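## Task

Put plate C61 into the nest called OUT, lying flat within the nest's locators and turned so that its well A1 sits at the nest corner labelled A1. Plates C15, C51, C16 and C11 have to finish exactly where they began. The result only counts if it stays in place without the robot holding it, so release the plate and withdraw the gripper at the end.

## Robot and tools

Robot: a single four-axis SCARA-style plate handler with one two-finger gripper that always stays level (it can yaw but never tilt). Joints from base outward: lift (0 to 0.55 m), shoulder (-2 to 2 rad), elbow (-2.8 to 2.8 rad), wrist yaw (-12.566 to 12.566 rad). Keep the elbow at least 0.4 rad away from 0, or the arm may fold and fault. Plates are told apart only by their ID labels; well A1 is at the plate's clipped corner.

Frames: the scene frame has its origin on the table top under the arm base, +z up, and +y to the left when facing along +x. The gripper frame: fingers point along its +x, they open and close along its y, z is vertical. The controlled point (end_effector_position) is midway between the rubber pads, roughly 2-3 cm back from the fingertips.

execute_actions(actions): actions is a list of actions; each action is a list of up to 15 rows, each row played for one 1/30 s step (a short table repeats its final row until 15 steps are done). A row is five numbers, each in [-1, 1]: dx, dy, dz, rz, opening. The first four are an offset, in the gripper's own axes, from the gripper's measured pose at the start of that action (for a call's first action, the pose last reported in this scene). Every row refers back to that same start, not to the row before. Scale: 1.0 equals 0.6 m for dx/dy/dz and 180 degrees for rz; positive rz turns from +x toward +y. opening is absolute, not an offset: +1 is fully open (0.140 m), -1 is closed (pads still 0.066 m apart). Closing from fully open takes at least about 0.6 s. An empty list just returns state and images. Each step, the commanded pose is clipped to at most 70 mm and 16 degrees from the measured pose, so a large offset needs several actions; after an action the arm goes at most one clipped step further.

move(target, speed, blocking): target is one such five-number row, an offset from the pose in this scene's latest result that reports one; opening is sent when the move begins. speed is the path's top speed in m/s, 0.002 to 0.5 (default 0.25); rotation is capped at twice that value in rad/s. The straight path lasts 0.5 to 10 s and stops short if longer. It turns the shorter way. It does not slow for obstacles, the real gripper lags and may overshoot the speed, especially with the arm nearly straight. Faster contact, or a target deeper past the contact, means a harder hit. blocking=false returns after 0.5 s while the arm keeps going; then use wait(0) to check, and call wait or stop before sending any other motion.

wait(seconds): 0 to 10 s; the arm keeps its last command, a running move continues, and it returns early when the move ends. stop(): brakes a running move (needs stopping distance; fingers keep moving). zoom_image(camera, region): camera is cam_high, cam_low or cam_wrist; region is [x0, y0, x1, y1] in image pixels from the top-left, at most 504 by 504. Images are 896x504, delivered as cam_high, cam_low, cam_wrist. finished_scene(scene): pass the current scene's number to end it irreversibly; the goal must already hold. Replying without a tool call ends everything.

Reading results: the state line gives end_effector_position (metres, scene frame) and end_effector_quat_wxyz; printed position can drift from the truth, more when reaching far. Joint positions lists lift, shoulder, elbow, wrist yaw, then the pad gap in metres. grip_measured is finger opening on the command scale (readings may be offset by about 1 mm for the whole scene). Hand target is where the controller is currently steering. Step readings list positions at some steps; HELD marks a step partly blocked. A "pose unreachable" line means the clearance check altered or blocked the command. The move: line reports how it ended (done, off_target, moving, held, fault) plus limits: paced means the sent pose was clipped; held means some steps were blocked and the arm may then surge faster than speed. Distance to target is also given. MOTOR HOT appears from 85 °C; at 100 °C an OVER-TEMPERATURE FAULT brakes the arm until cooled.

Gripping: to hold something, command an opening below grip_measured; about 0.04 lower holds firmly, less holds gently. Pads push up to about 18 N each; a quick close can squeeze harder. Offsets come from the measured pose, so repeating a small offset against something rigid does not press harder, but against something yielding it keeps going. Expect occasional brief pulls on a held part.

Avoid: reaching a joint's load limit (lift 52.2 N, shoulder 7.83 N m, elbow 3.91 N m, wrist yaw 1.3 N m, including the held plate's weight), which halts the arm for 10 s and drops the rest of the call; knocking or dropping anything off the table; dropping, slipping, slamming or hard pushing; disturbing the other plates. While you compose a reply the simulation continues and the arm holds its last command, so avoid leaving a hot motor loaded. Less robot time and less motor effort are better.

Each tool is called after "Call:" in YAML: its name, and indented under it one key for each argument.

## Session

Call:
execute_actions:
  actions: []

Scene clock: 0.00 s.
end_effector_position=(+0.3660, -0.3331, +0.1193) grip_measured=+1.00 end_effector_quat_wxyz=(+0.219, +0.000, +0.000, +0.976)
Joint positions: [ 0.114 -0.67   2.662  0.708  0.14 ]
Motor temperatures (°C, as the motors report them): [31 25 26 28]
Hand target: +0.366, -0.333, +0.119; +0.219, +0.000, +0.000, +0.976

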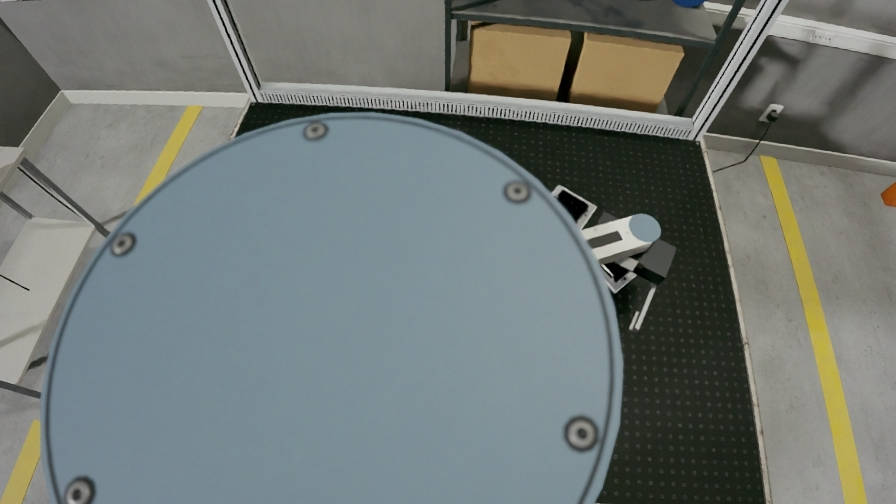

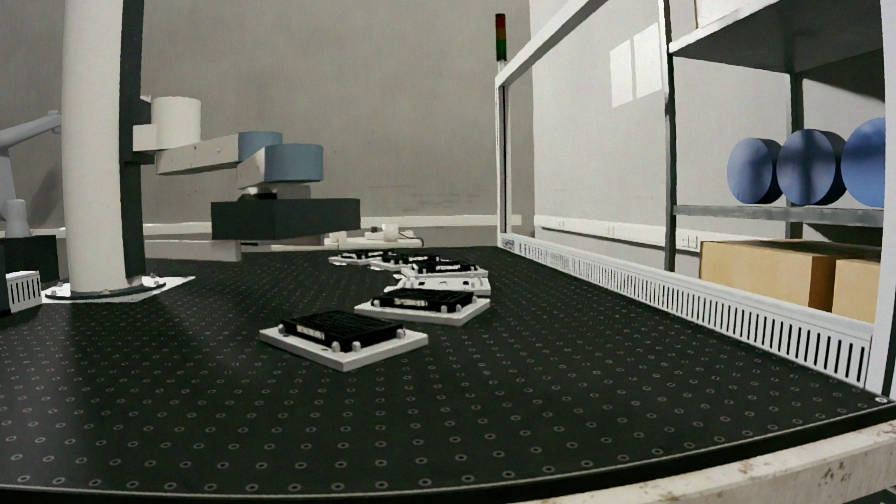

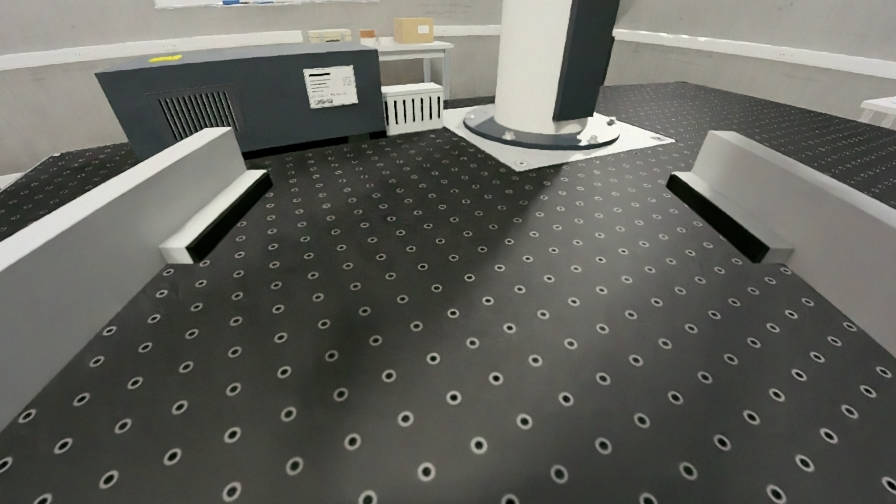

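Call:
zoom_image:
  camera: "cam_low"
  region: [250, 220, 510, 380]

Call:
move:
  target: [0,0,0.15,-0.6,1]
  speed: 0.5

Region (250, 220, 510, 380) of cam_low's 896x504 image, scaled by 1.938, with more detail than that image has; it fills the top 310 rows of this view, and the rest is white.

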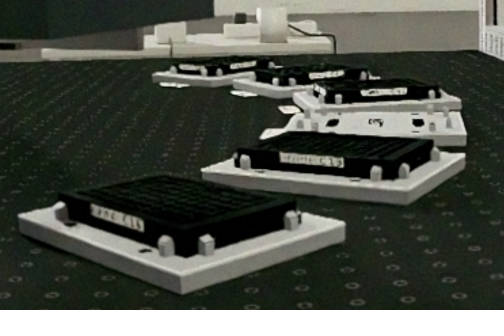

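Scene clock: 3.20 s.
end_effector_position=(+0.3641, -0.3305, +0.2093) grip_measured=+1.00 end_effector_quat_wxyz=(+0.318, +0.000, +0.000, +0.948)
Joint positions: [ 0.204 -0.786  2.8    0.48   0.14 ]
Motor temperatures (°C, as the motors report them): [31 25 26 28]
Hand target: +0.364, -0.331, +0.209; +0.318, +0.000, +0.000, +0.948
Off the commanded pose: 0.003 m, 96 deg; orientation clipped at the last step of the last action.
joint sent to its limit — the command would take joint 3 (elbow) past its upper limit, so that joint was sent only as far as its limit.
move: off_target; limits=paced
camera_calibration (this result's frames):
cam_wrist: T_world_to_cam=[[0.603928, 0.797028, 0.00429647, 0.0508882], [0.481835, -0.360794, -0.798538, -0.140047], [-0.634906, 0.484329, -0.60193, 0.61291], [0, 0, 0, 1]] pos_world=[0.425887, -0.387937, 0.256877]

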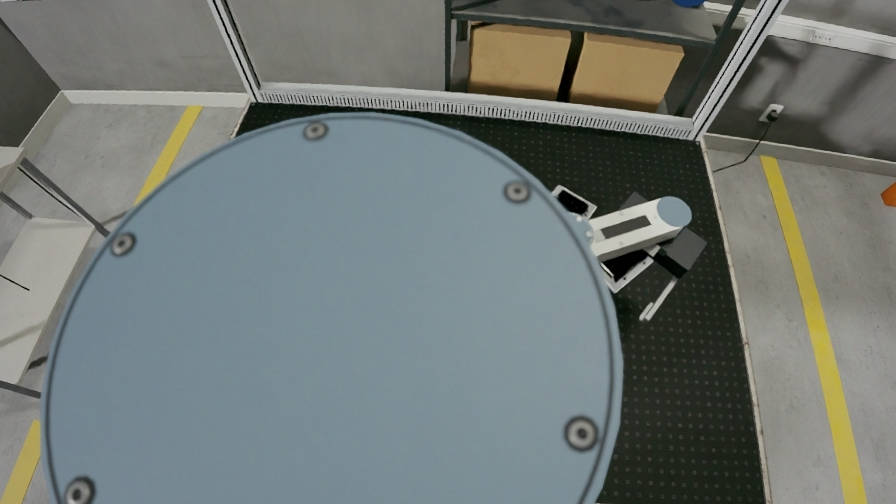

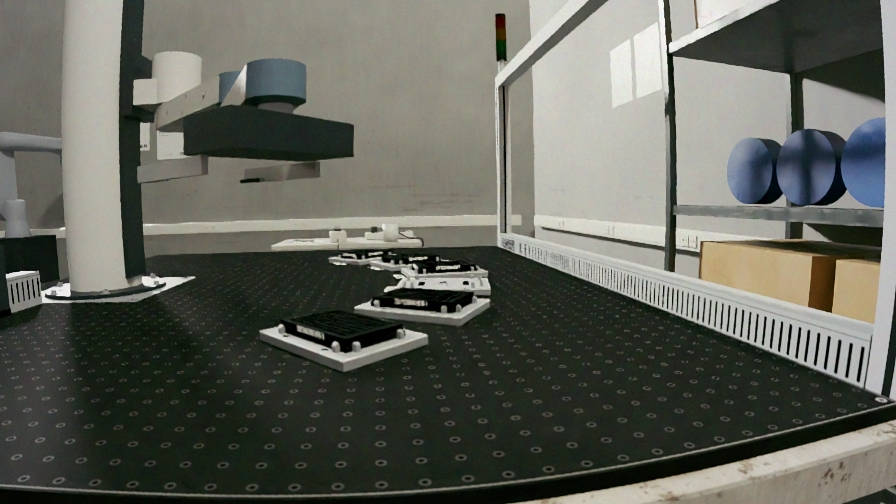

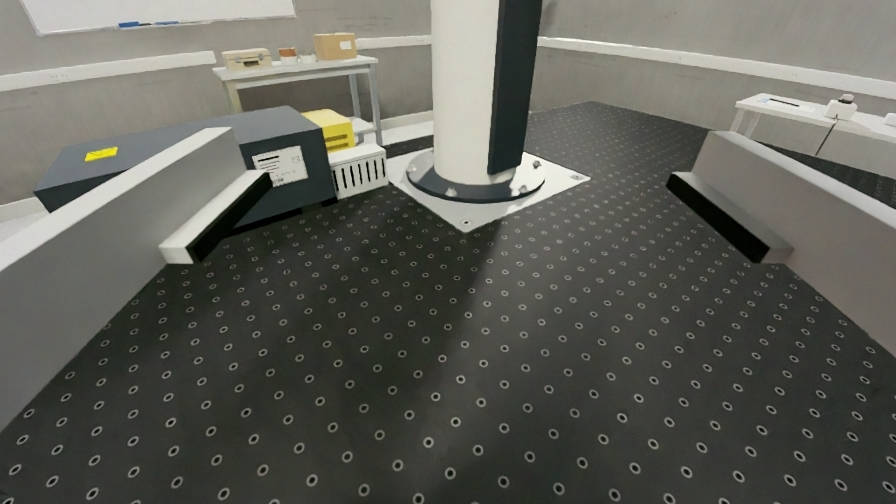

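Call:
move:
  target: [0.117,-0.39,0,-0.79,1]
  speed: 0.5

Scene clock: 9.17 s.
end_effector_position=(+0.4494, -0.1014, +0.2093) grip_measured=+1.00 end_effector_quat_wxyz=(+1.000, +0.000, +0.000, +0.006)
Joint positions: [ 0.204  0.367  0.646 -1.001  0.14 ]
Motor temperatures (°C, as the motors report them): [31 25 26 28]
Hand target: +0.449, -0.102, +0.209; +1.000, +0.000, +0.000, +0.006
Off the commanded pose: 0.000 m, 0 deg.
move: done
camera_calibration (this result's frames):
cam_wrist: T_world_to_cam=[[0.0115806, -0.999924, 0.00429647, -0.0992704], [-0.601855, -0.0104015, -0.798538, 0.424055], [0.798521, 0.00666171, -0.60193, -0.136542], [0, 0, 0, 1]] pos_world=[0.365401, -0.0939424, 0.256861]

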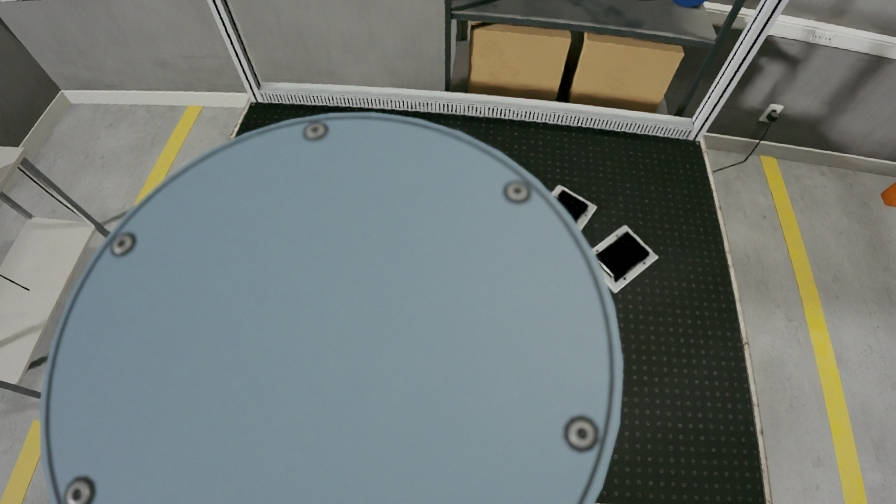

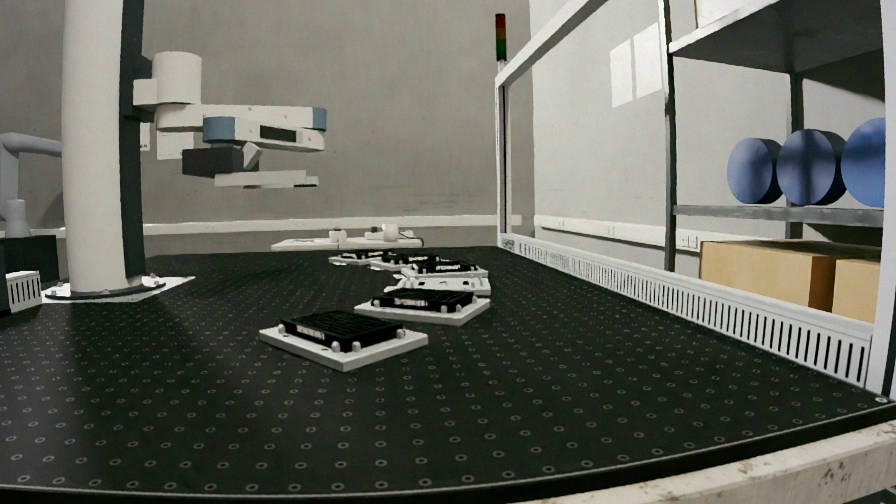

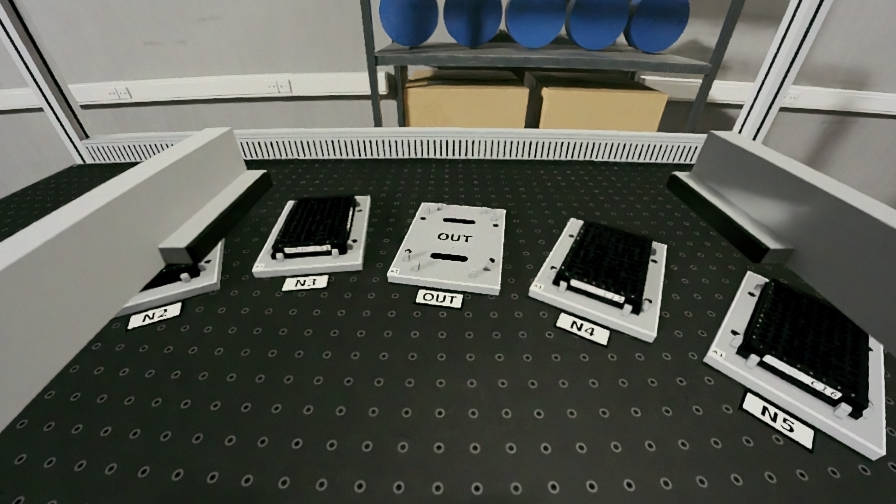

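Call:
zoom_image:
  camera: "cam_wrist"
  region: [240, 180, 690, 350]

Call:
move:
  target: [0.03,0.4,0,0.17,1]
  speed: 0.4

Call:
zoom_image:
  camera: "cam_wrist"
  region: [220, 160, 720, 400]

Region (240, 180, 690, 350) of cam_wrist's 896x504 image, scaled by 1.120, with more detail than that image has; it fills the top 190 rows of this view, and the rest is white.

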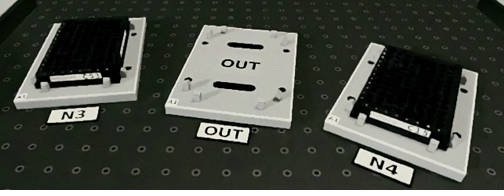

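Scene clock: 11.57 s.
end_effector_position=(+0.4645, +0.1390, +0.2093) grip_measured=+1.00 end_effector_quat_wxyz=(+0.963, +0.000, +0.000, +0.270)
Joint positions: [ 0.204  1.384  0.701 -1.538  0.14 ]
Motor temperatures (°C, as the motors report them): [31 25 26 28]
Hand target: +0.465, +0.139, +0.209; +0.963, +0.000, +0.000, +0.270
Off the commanded pose: 0.000 m, 0 deg.
move: done; limits=paced
camera_calibration (this result's frames):
cam_wrist: T_world_to_cam=[[0.519409, -0.854515, 0.00429647, -0.115151], [-0.512585, -0.315585, -0.798538, 0.436576], [0.683718, 0.412565, -0.60193, -0.153264], [0, 0, 0, 1]] pos_world=[0.388382, 0.10261, 0.256862]

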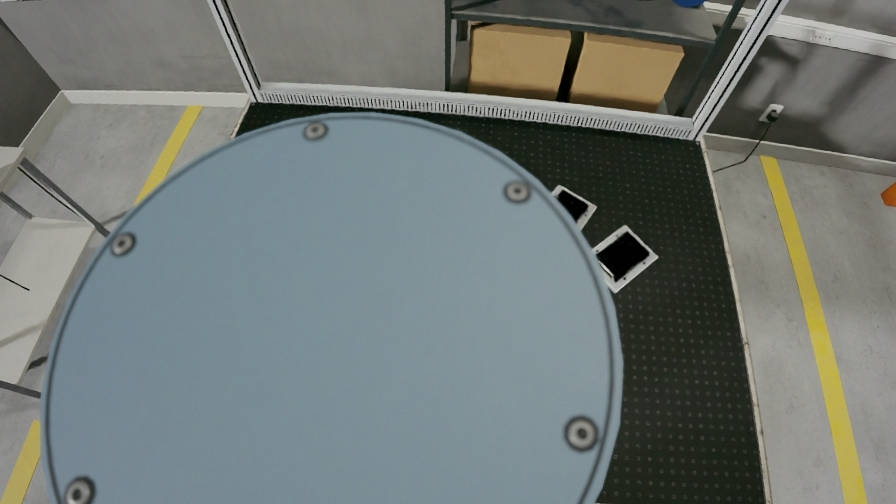

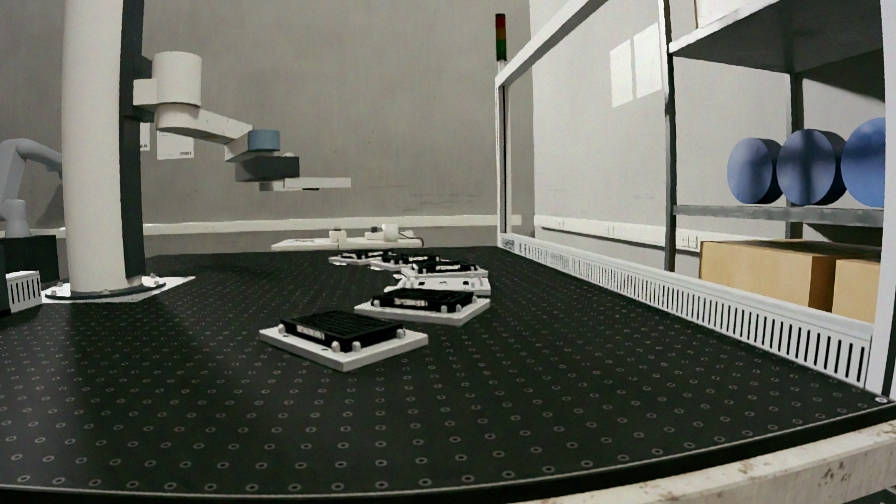

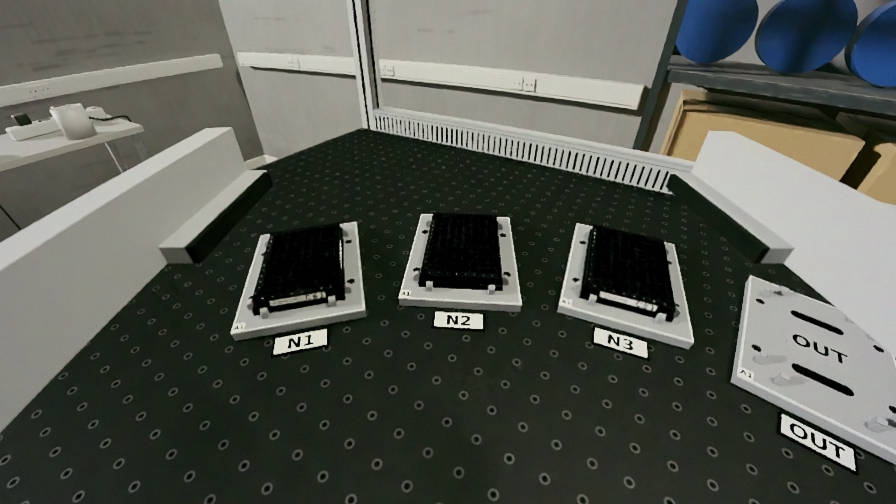

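Region (220, 160, 720, 400) of cam_wrist's 896x504 image, scaled by 1.008, with more detail than that image has; it fills the top 242 rows of this view, and the rest is white.

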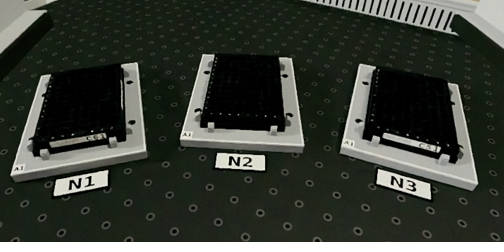

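Call:
zoom_image:
  camera: "cam_wrist"
  region: [225, 210, 385, 350]

Call:
zoom_image:
  camera: "cam_wrist"
  region: [390, 200, 700, 350]

Region (225, 210, 385, 350) of cam_wrist's 896x504 image, scaled by 3.150, with more detail than that image has; it fills the top 441 rows of this view, and the rest is white.

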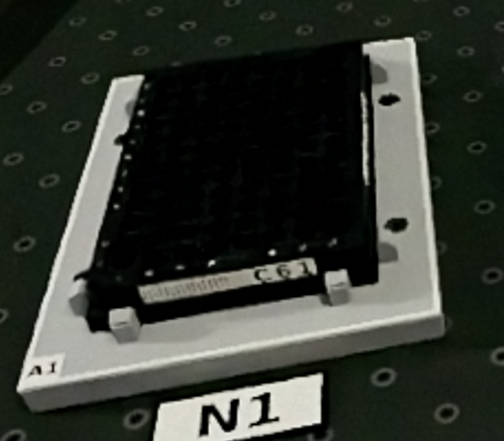

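Region (390, 200, 700, 350) of cam_wrist's 896x504 image, scaled by 1.626, with more detail than that image has; it fills the top 244 rows of this view, and the rest is white.

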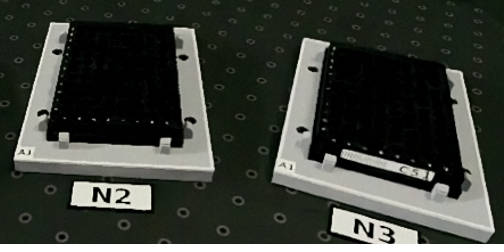

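Call:
move:
  target: [0.24,0.264,-0.18,0.09,0.2]
  speed: 0.4

Scene clock: 16.10 s.
end_effector_position=(+0.5051, +0.3492, +0.1013) grip_measured=+0.20 end_effector_quat_wxyz=(+0.915, +0.000, +0.000, +0.403)
Joint positions: [ 0.096  1.578  1.421 -2.169  0.11 ]
Motor temperatures (°C, as the motors report them): [31 25 26 28]
Hand target: +0.505, +0.349, +0.101; +0.915, +0.000, +0.000, +0.403
Off the commanded pose: 0.000 m, 0 deg.
move: done
camera_calibration (this result's frames):
cam_wrist: T_world_to_cam=[[0.737405, -0.675437, 0.00429647, -0.128742], [-0.404043, -0.446192, -0.798538, 0.428251], [0.541279, 0.58711, -0.60193, -0.321812], [0, 0, 0, 1]] pos_world=[0.442157, 0.293064, 0.14882]

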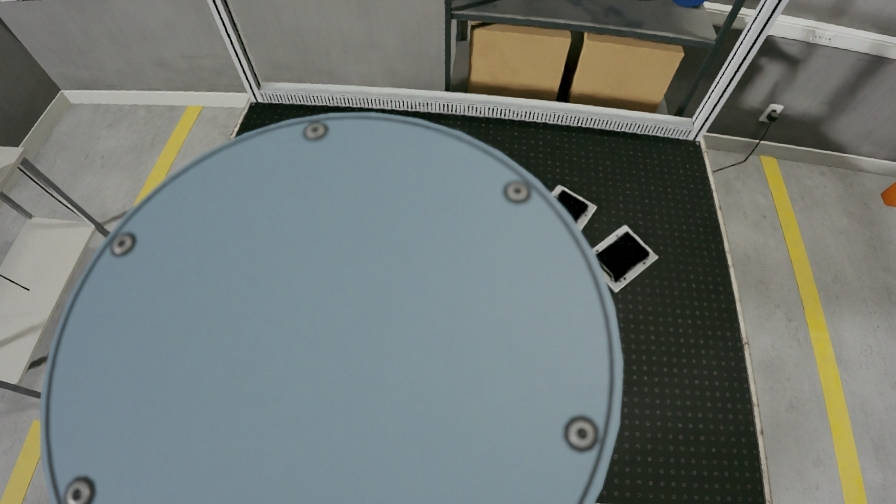

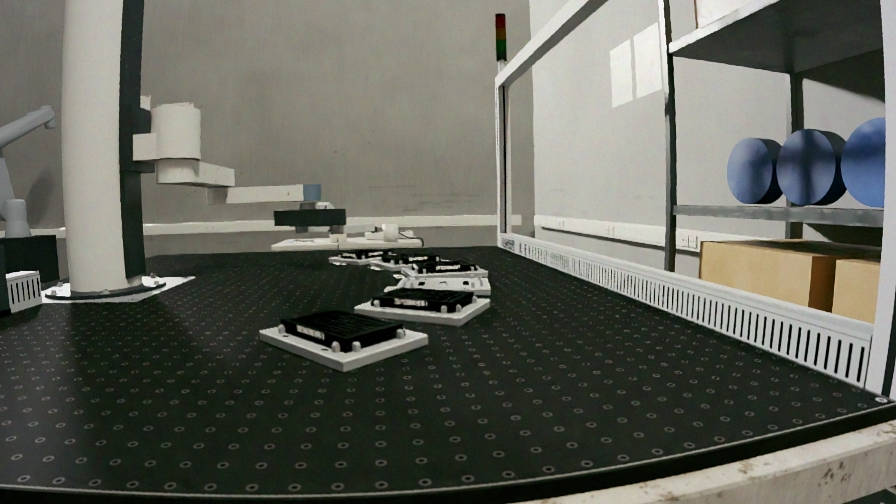

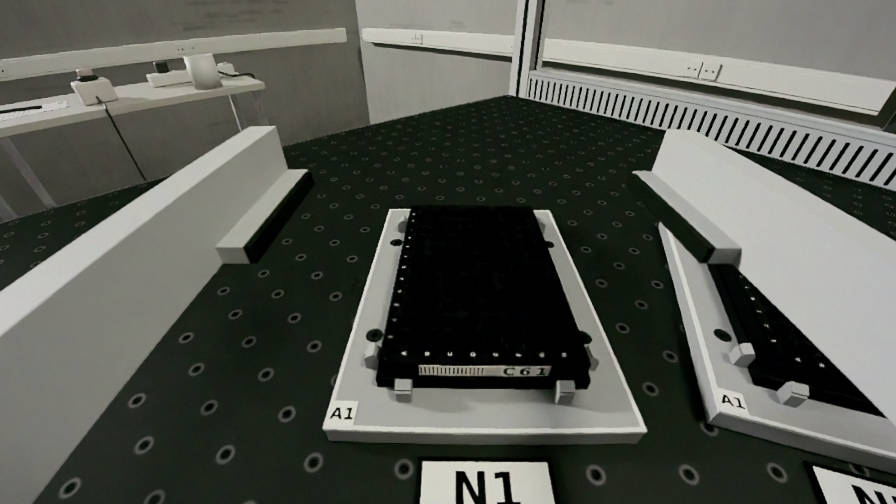

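Call:
move:
  target: [0.111,-0.0125,-0.1,-0.005,0.0]
  speed: 0.2

Call:
zoom_image:
  camera: "cam_low"
  region: [260, 220, 420, 290]

Scene clock: 18.83 s.
end_effector_position=(+0.5556, +0.3933, +0.0412) grip_measured=+0.00 end_effector_quat_wxyz=(+0.918, +0.000, +0.000, +0.396)
Joint positions: [ 0.036  1.409  1.795 -2.39   0.103]
Motor temperatures (°C, as the motors report them): [31 25 26 28]
Hand target: +0.556, +0.393, +0.041; +0.918, +0.000, +0.000, +0.396
Off the commanded pose: 0.000 m, 0 deg.
move: done
camera_calibration (this result's frames):
cam_wrist: T_world_to_cam=[[0.726755, -0.686883, 0.00429647, -0.125569], [-0.410969, -0.43982, -0.798538, 0.421704], [0.550391, 0.578576, -0.60193, -0.412855], [0, 0, 0, 1]] pos_world=[0.491797, 0.33809, 0.0887764]

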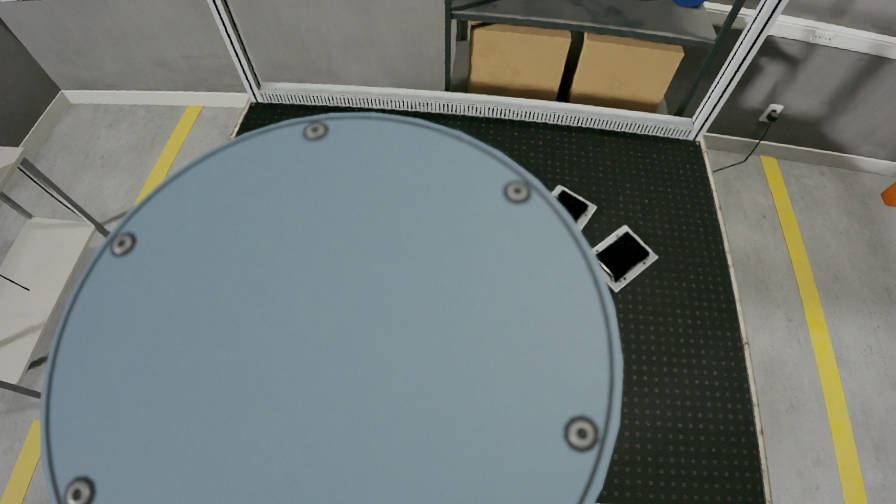

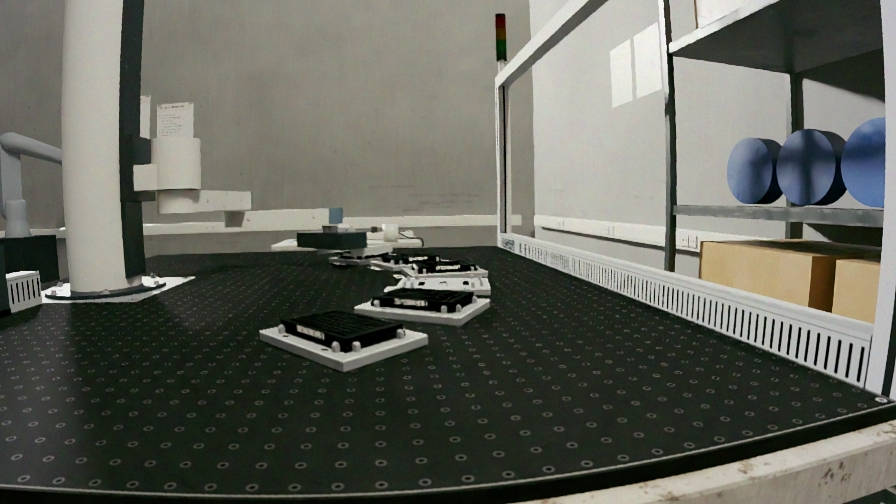

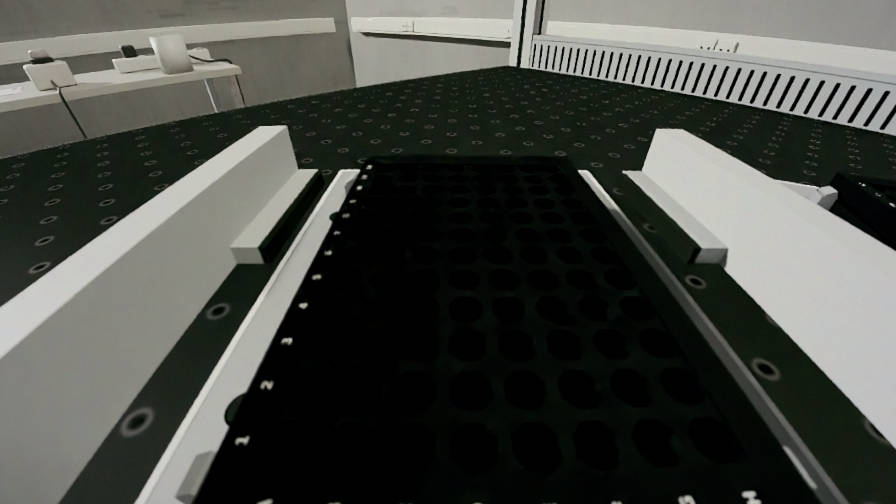

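Region (260, 220, 420, 290) of cam_low's 896x504 image, scaled by 3.150, with more detail than that image has; it fills the top 220 rows of this view, and the rest is white.

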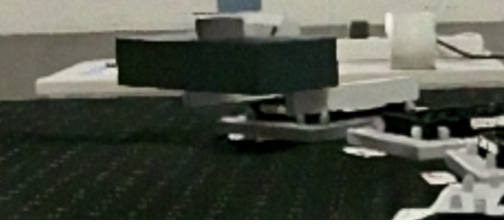

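Call:
move:
  target: [0,0,-0.025,0,0.0]
  speed: 0.03

Scene clock: 20.67 s.
end_effector_position=(+0.5556, +0.3933, +0.0275) grip_measured=+0.00 end_effector_quat_wxyz=(+0.918, +0.000, +0.000, +0.396)
Joint positions: [ 0.022  1.409  1.795 -2.39   0.103]
Motor temperatures (°C, as the motors report them): [31 25 26 28]
Hand target: +0.556, +0.393, +0.026; +0.918, +0.000, +0.000, +0.396
Off the commanded pose: 0.001 m, 0 deg.
move: done
camera_calibration (this result's frames):
cam_wrist: T_world_to_cam=[[0.72674, -0.686899, 0.00429647, -0.125493], [-0.410979, -0.439811, -0.798538, 0.410697], [0.550404, 0.578564, -0.60193, -0.421112], [0, 0, 0, 1]] pos_world=[0.491771, 0.338068, 0.0750162]

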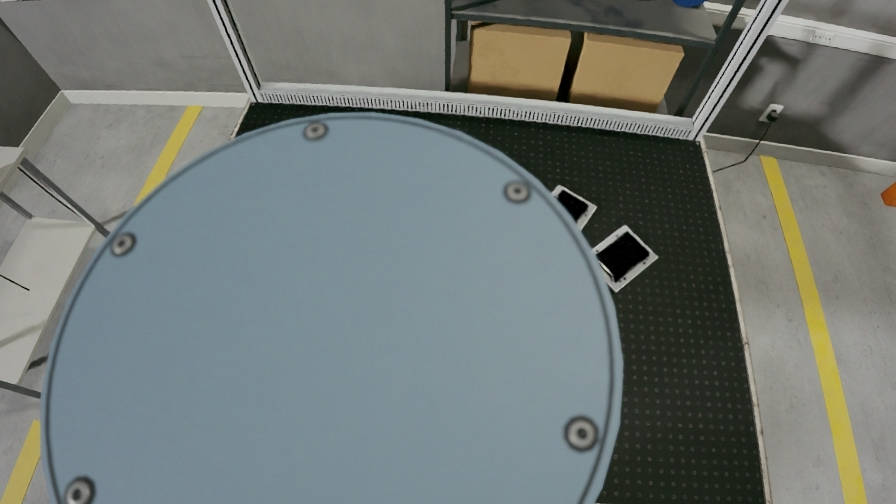

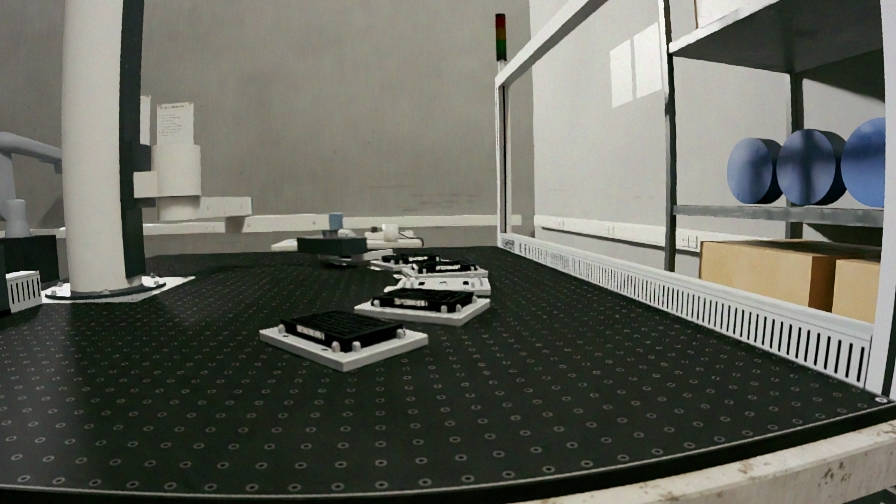

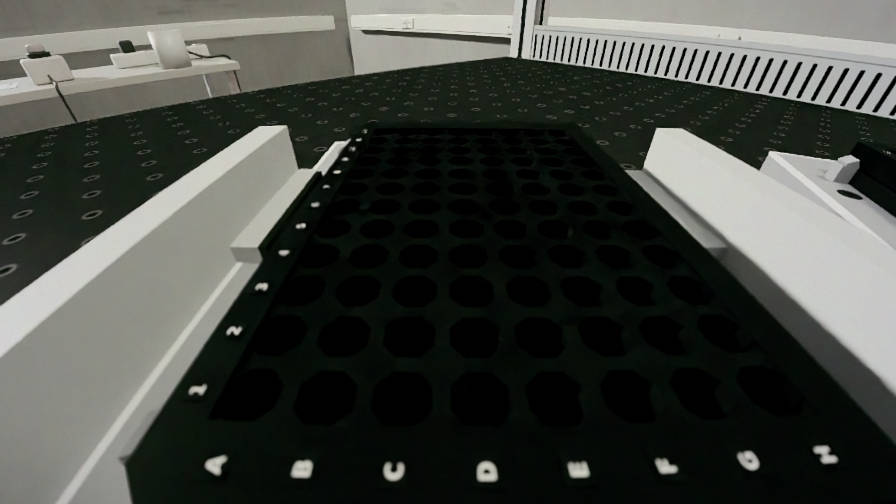

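Call:
move:
  target: [0,0,0.002,0,-0.4]
  speed: 0.03

Call:
move:
  target: [0,0,0,0,-0.53]

Scene clock: 22.37 s.
end_effector_position=(+0.5556, +0.3933, +0.0286) grip_measured=-0.40 end_effector_quat_wxyz=(+0.918, +0.000, +0.000, +0.396)
Joint positions: [ 0.024  1.409  1.795 -2.39   0.088]
Motor temperatures (°C, as the motors report them): [31 25 26 28]
Hand target: +0.556, +0.393, +0.029; +0.918, +0.000, +0.000, +0.396
Off the commanded pose: 0.000 m, 0 deg.
move: done
camera_calibration (this result's frames):
cam_wrist: T_world_to_cam=[[0.726775, -0.686863, 0.00429647, -0.125517], [-0.410957, -0.439832, -0.798538, 0.411623], [0.550375, 0.578591, -0.60193, -0.42041], [0, 0, 0, 1]] pos_world=[0.491765, 0.338078, 0.0761789]

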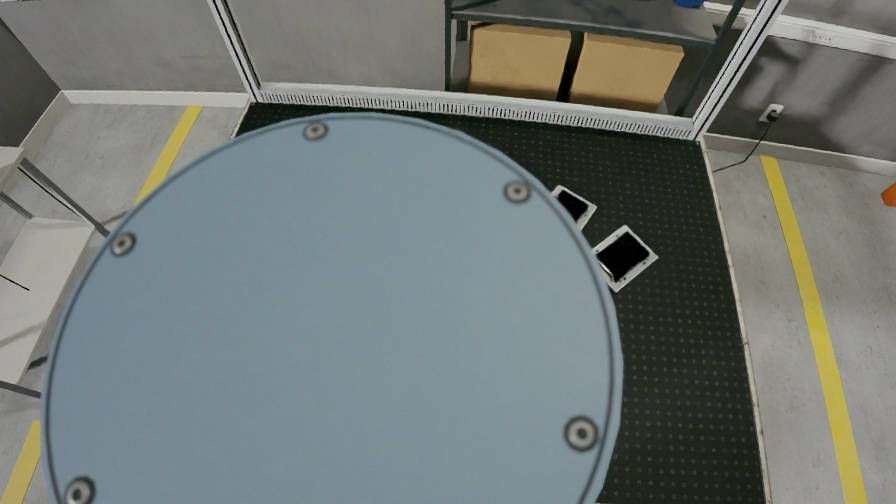

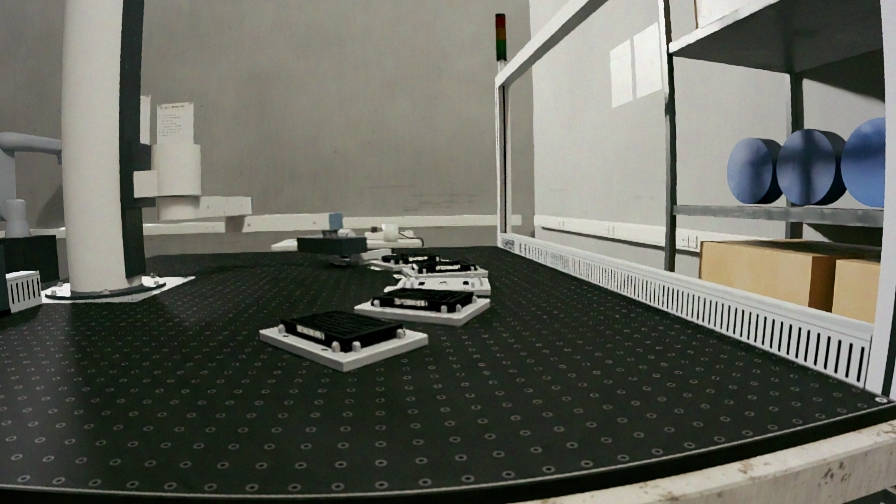

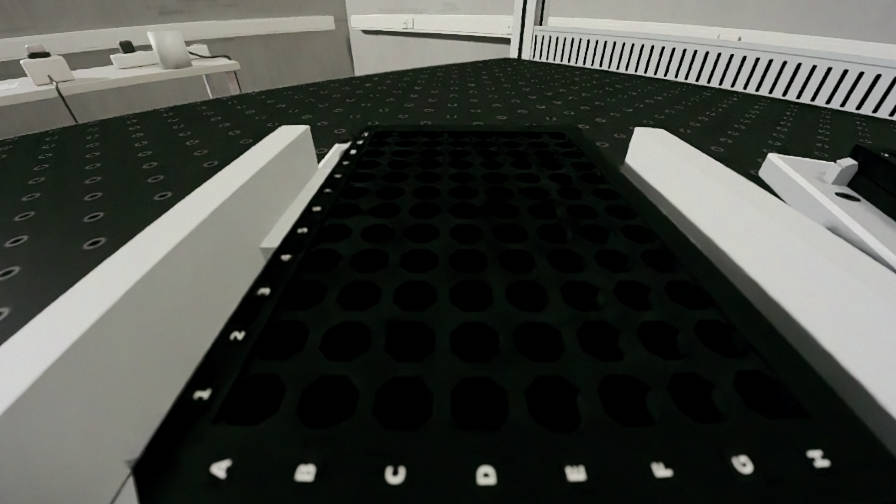

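Scene clock: 22.87 s.
end_effector_position=(+0.5556, +0.3933, +0.0286) grip_measured=-0.47 end_effector_quat_wxyz=(+0.918, +0.000, +0.000, +0.396)
Joint positions: [ 0.024  1.409  1.795 -2.39   0.085]
Motor temperatures (°C, as the motors report them): [31 25 26 28]
Hand target: +0.556, +0.393, +0.029; +0.918, +0.000, +0.000, +0.396
Off the commanded pose: 0.000 m, 0 deg.
move: done
camera_calibration (this result's frames):
cam_wrist: T_world_to_cam=[[0.726777, -0.68686, 0.00429647, -0.125518], [-0.410956, -0.439833, -0.798538, 0.411623], [0.550373, 0.578593, -0.60193, -0.42041], [0, 0, 0, 1]] pos_world=[0.491765, 0.338078, 0.0761789]

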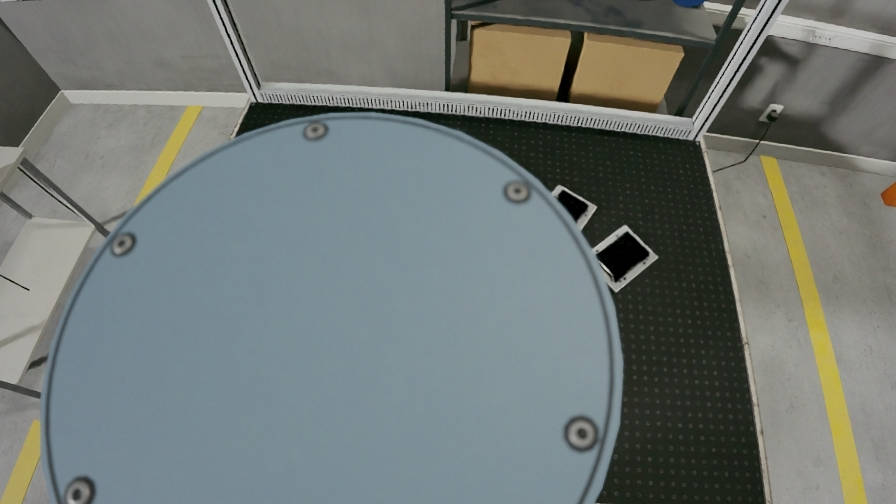

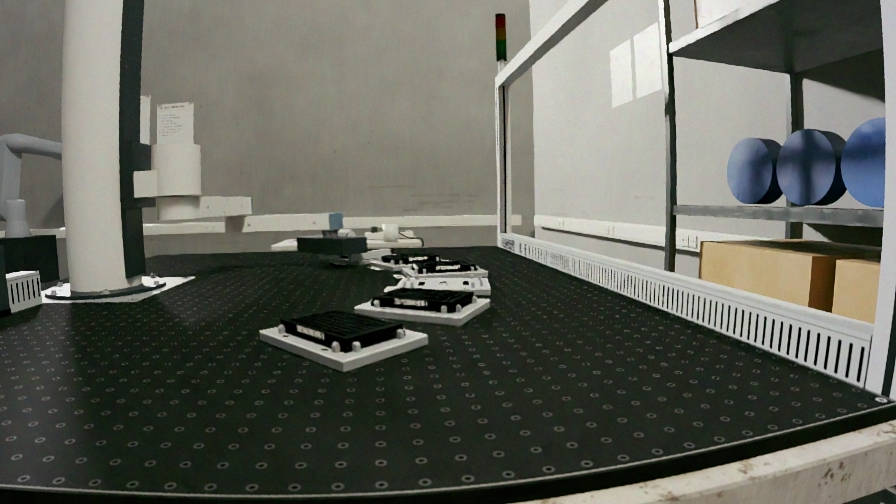

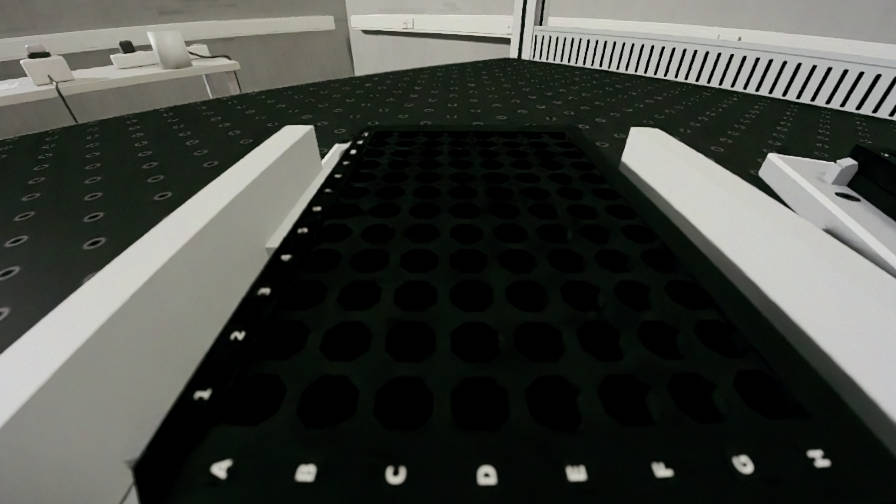

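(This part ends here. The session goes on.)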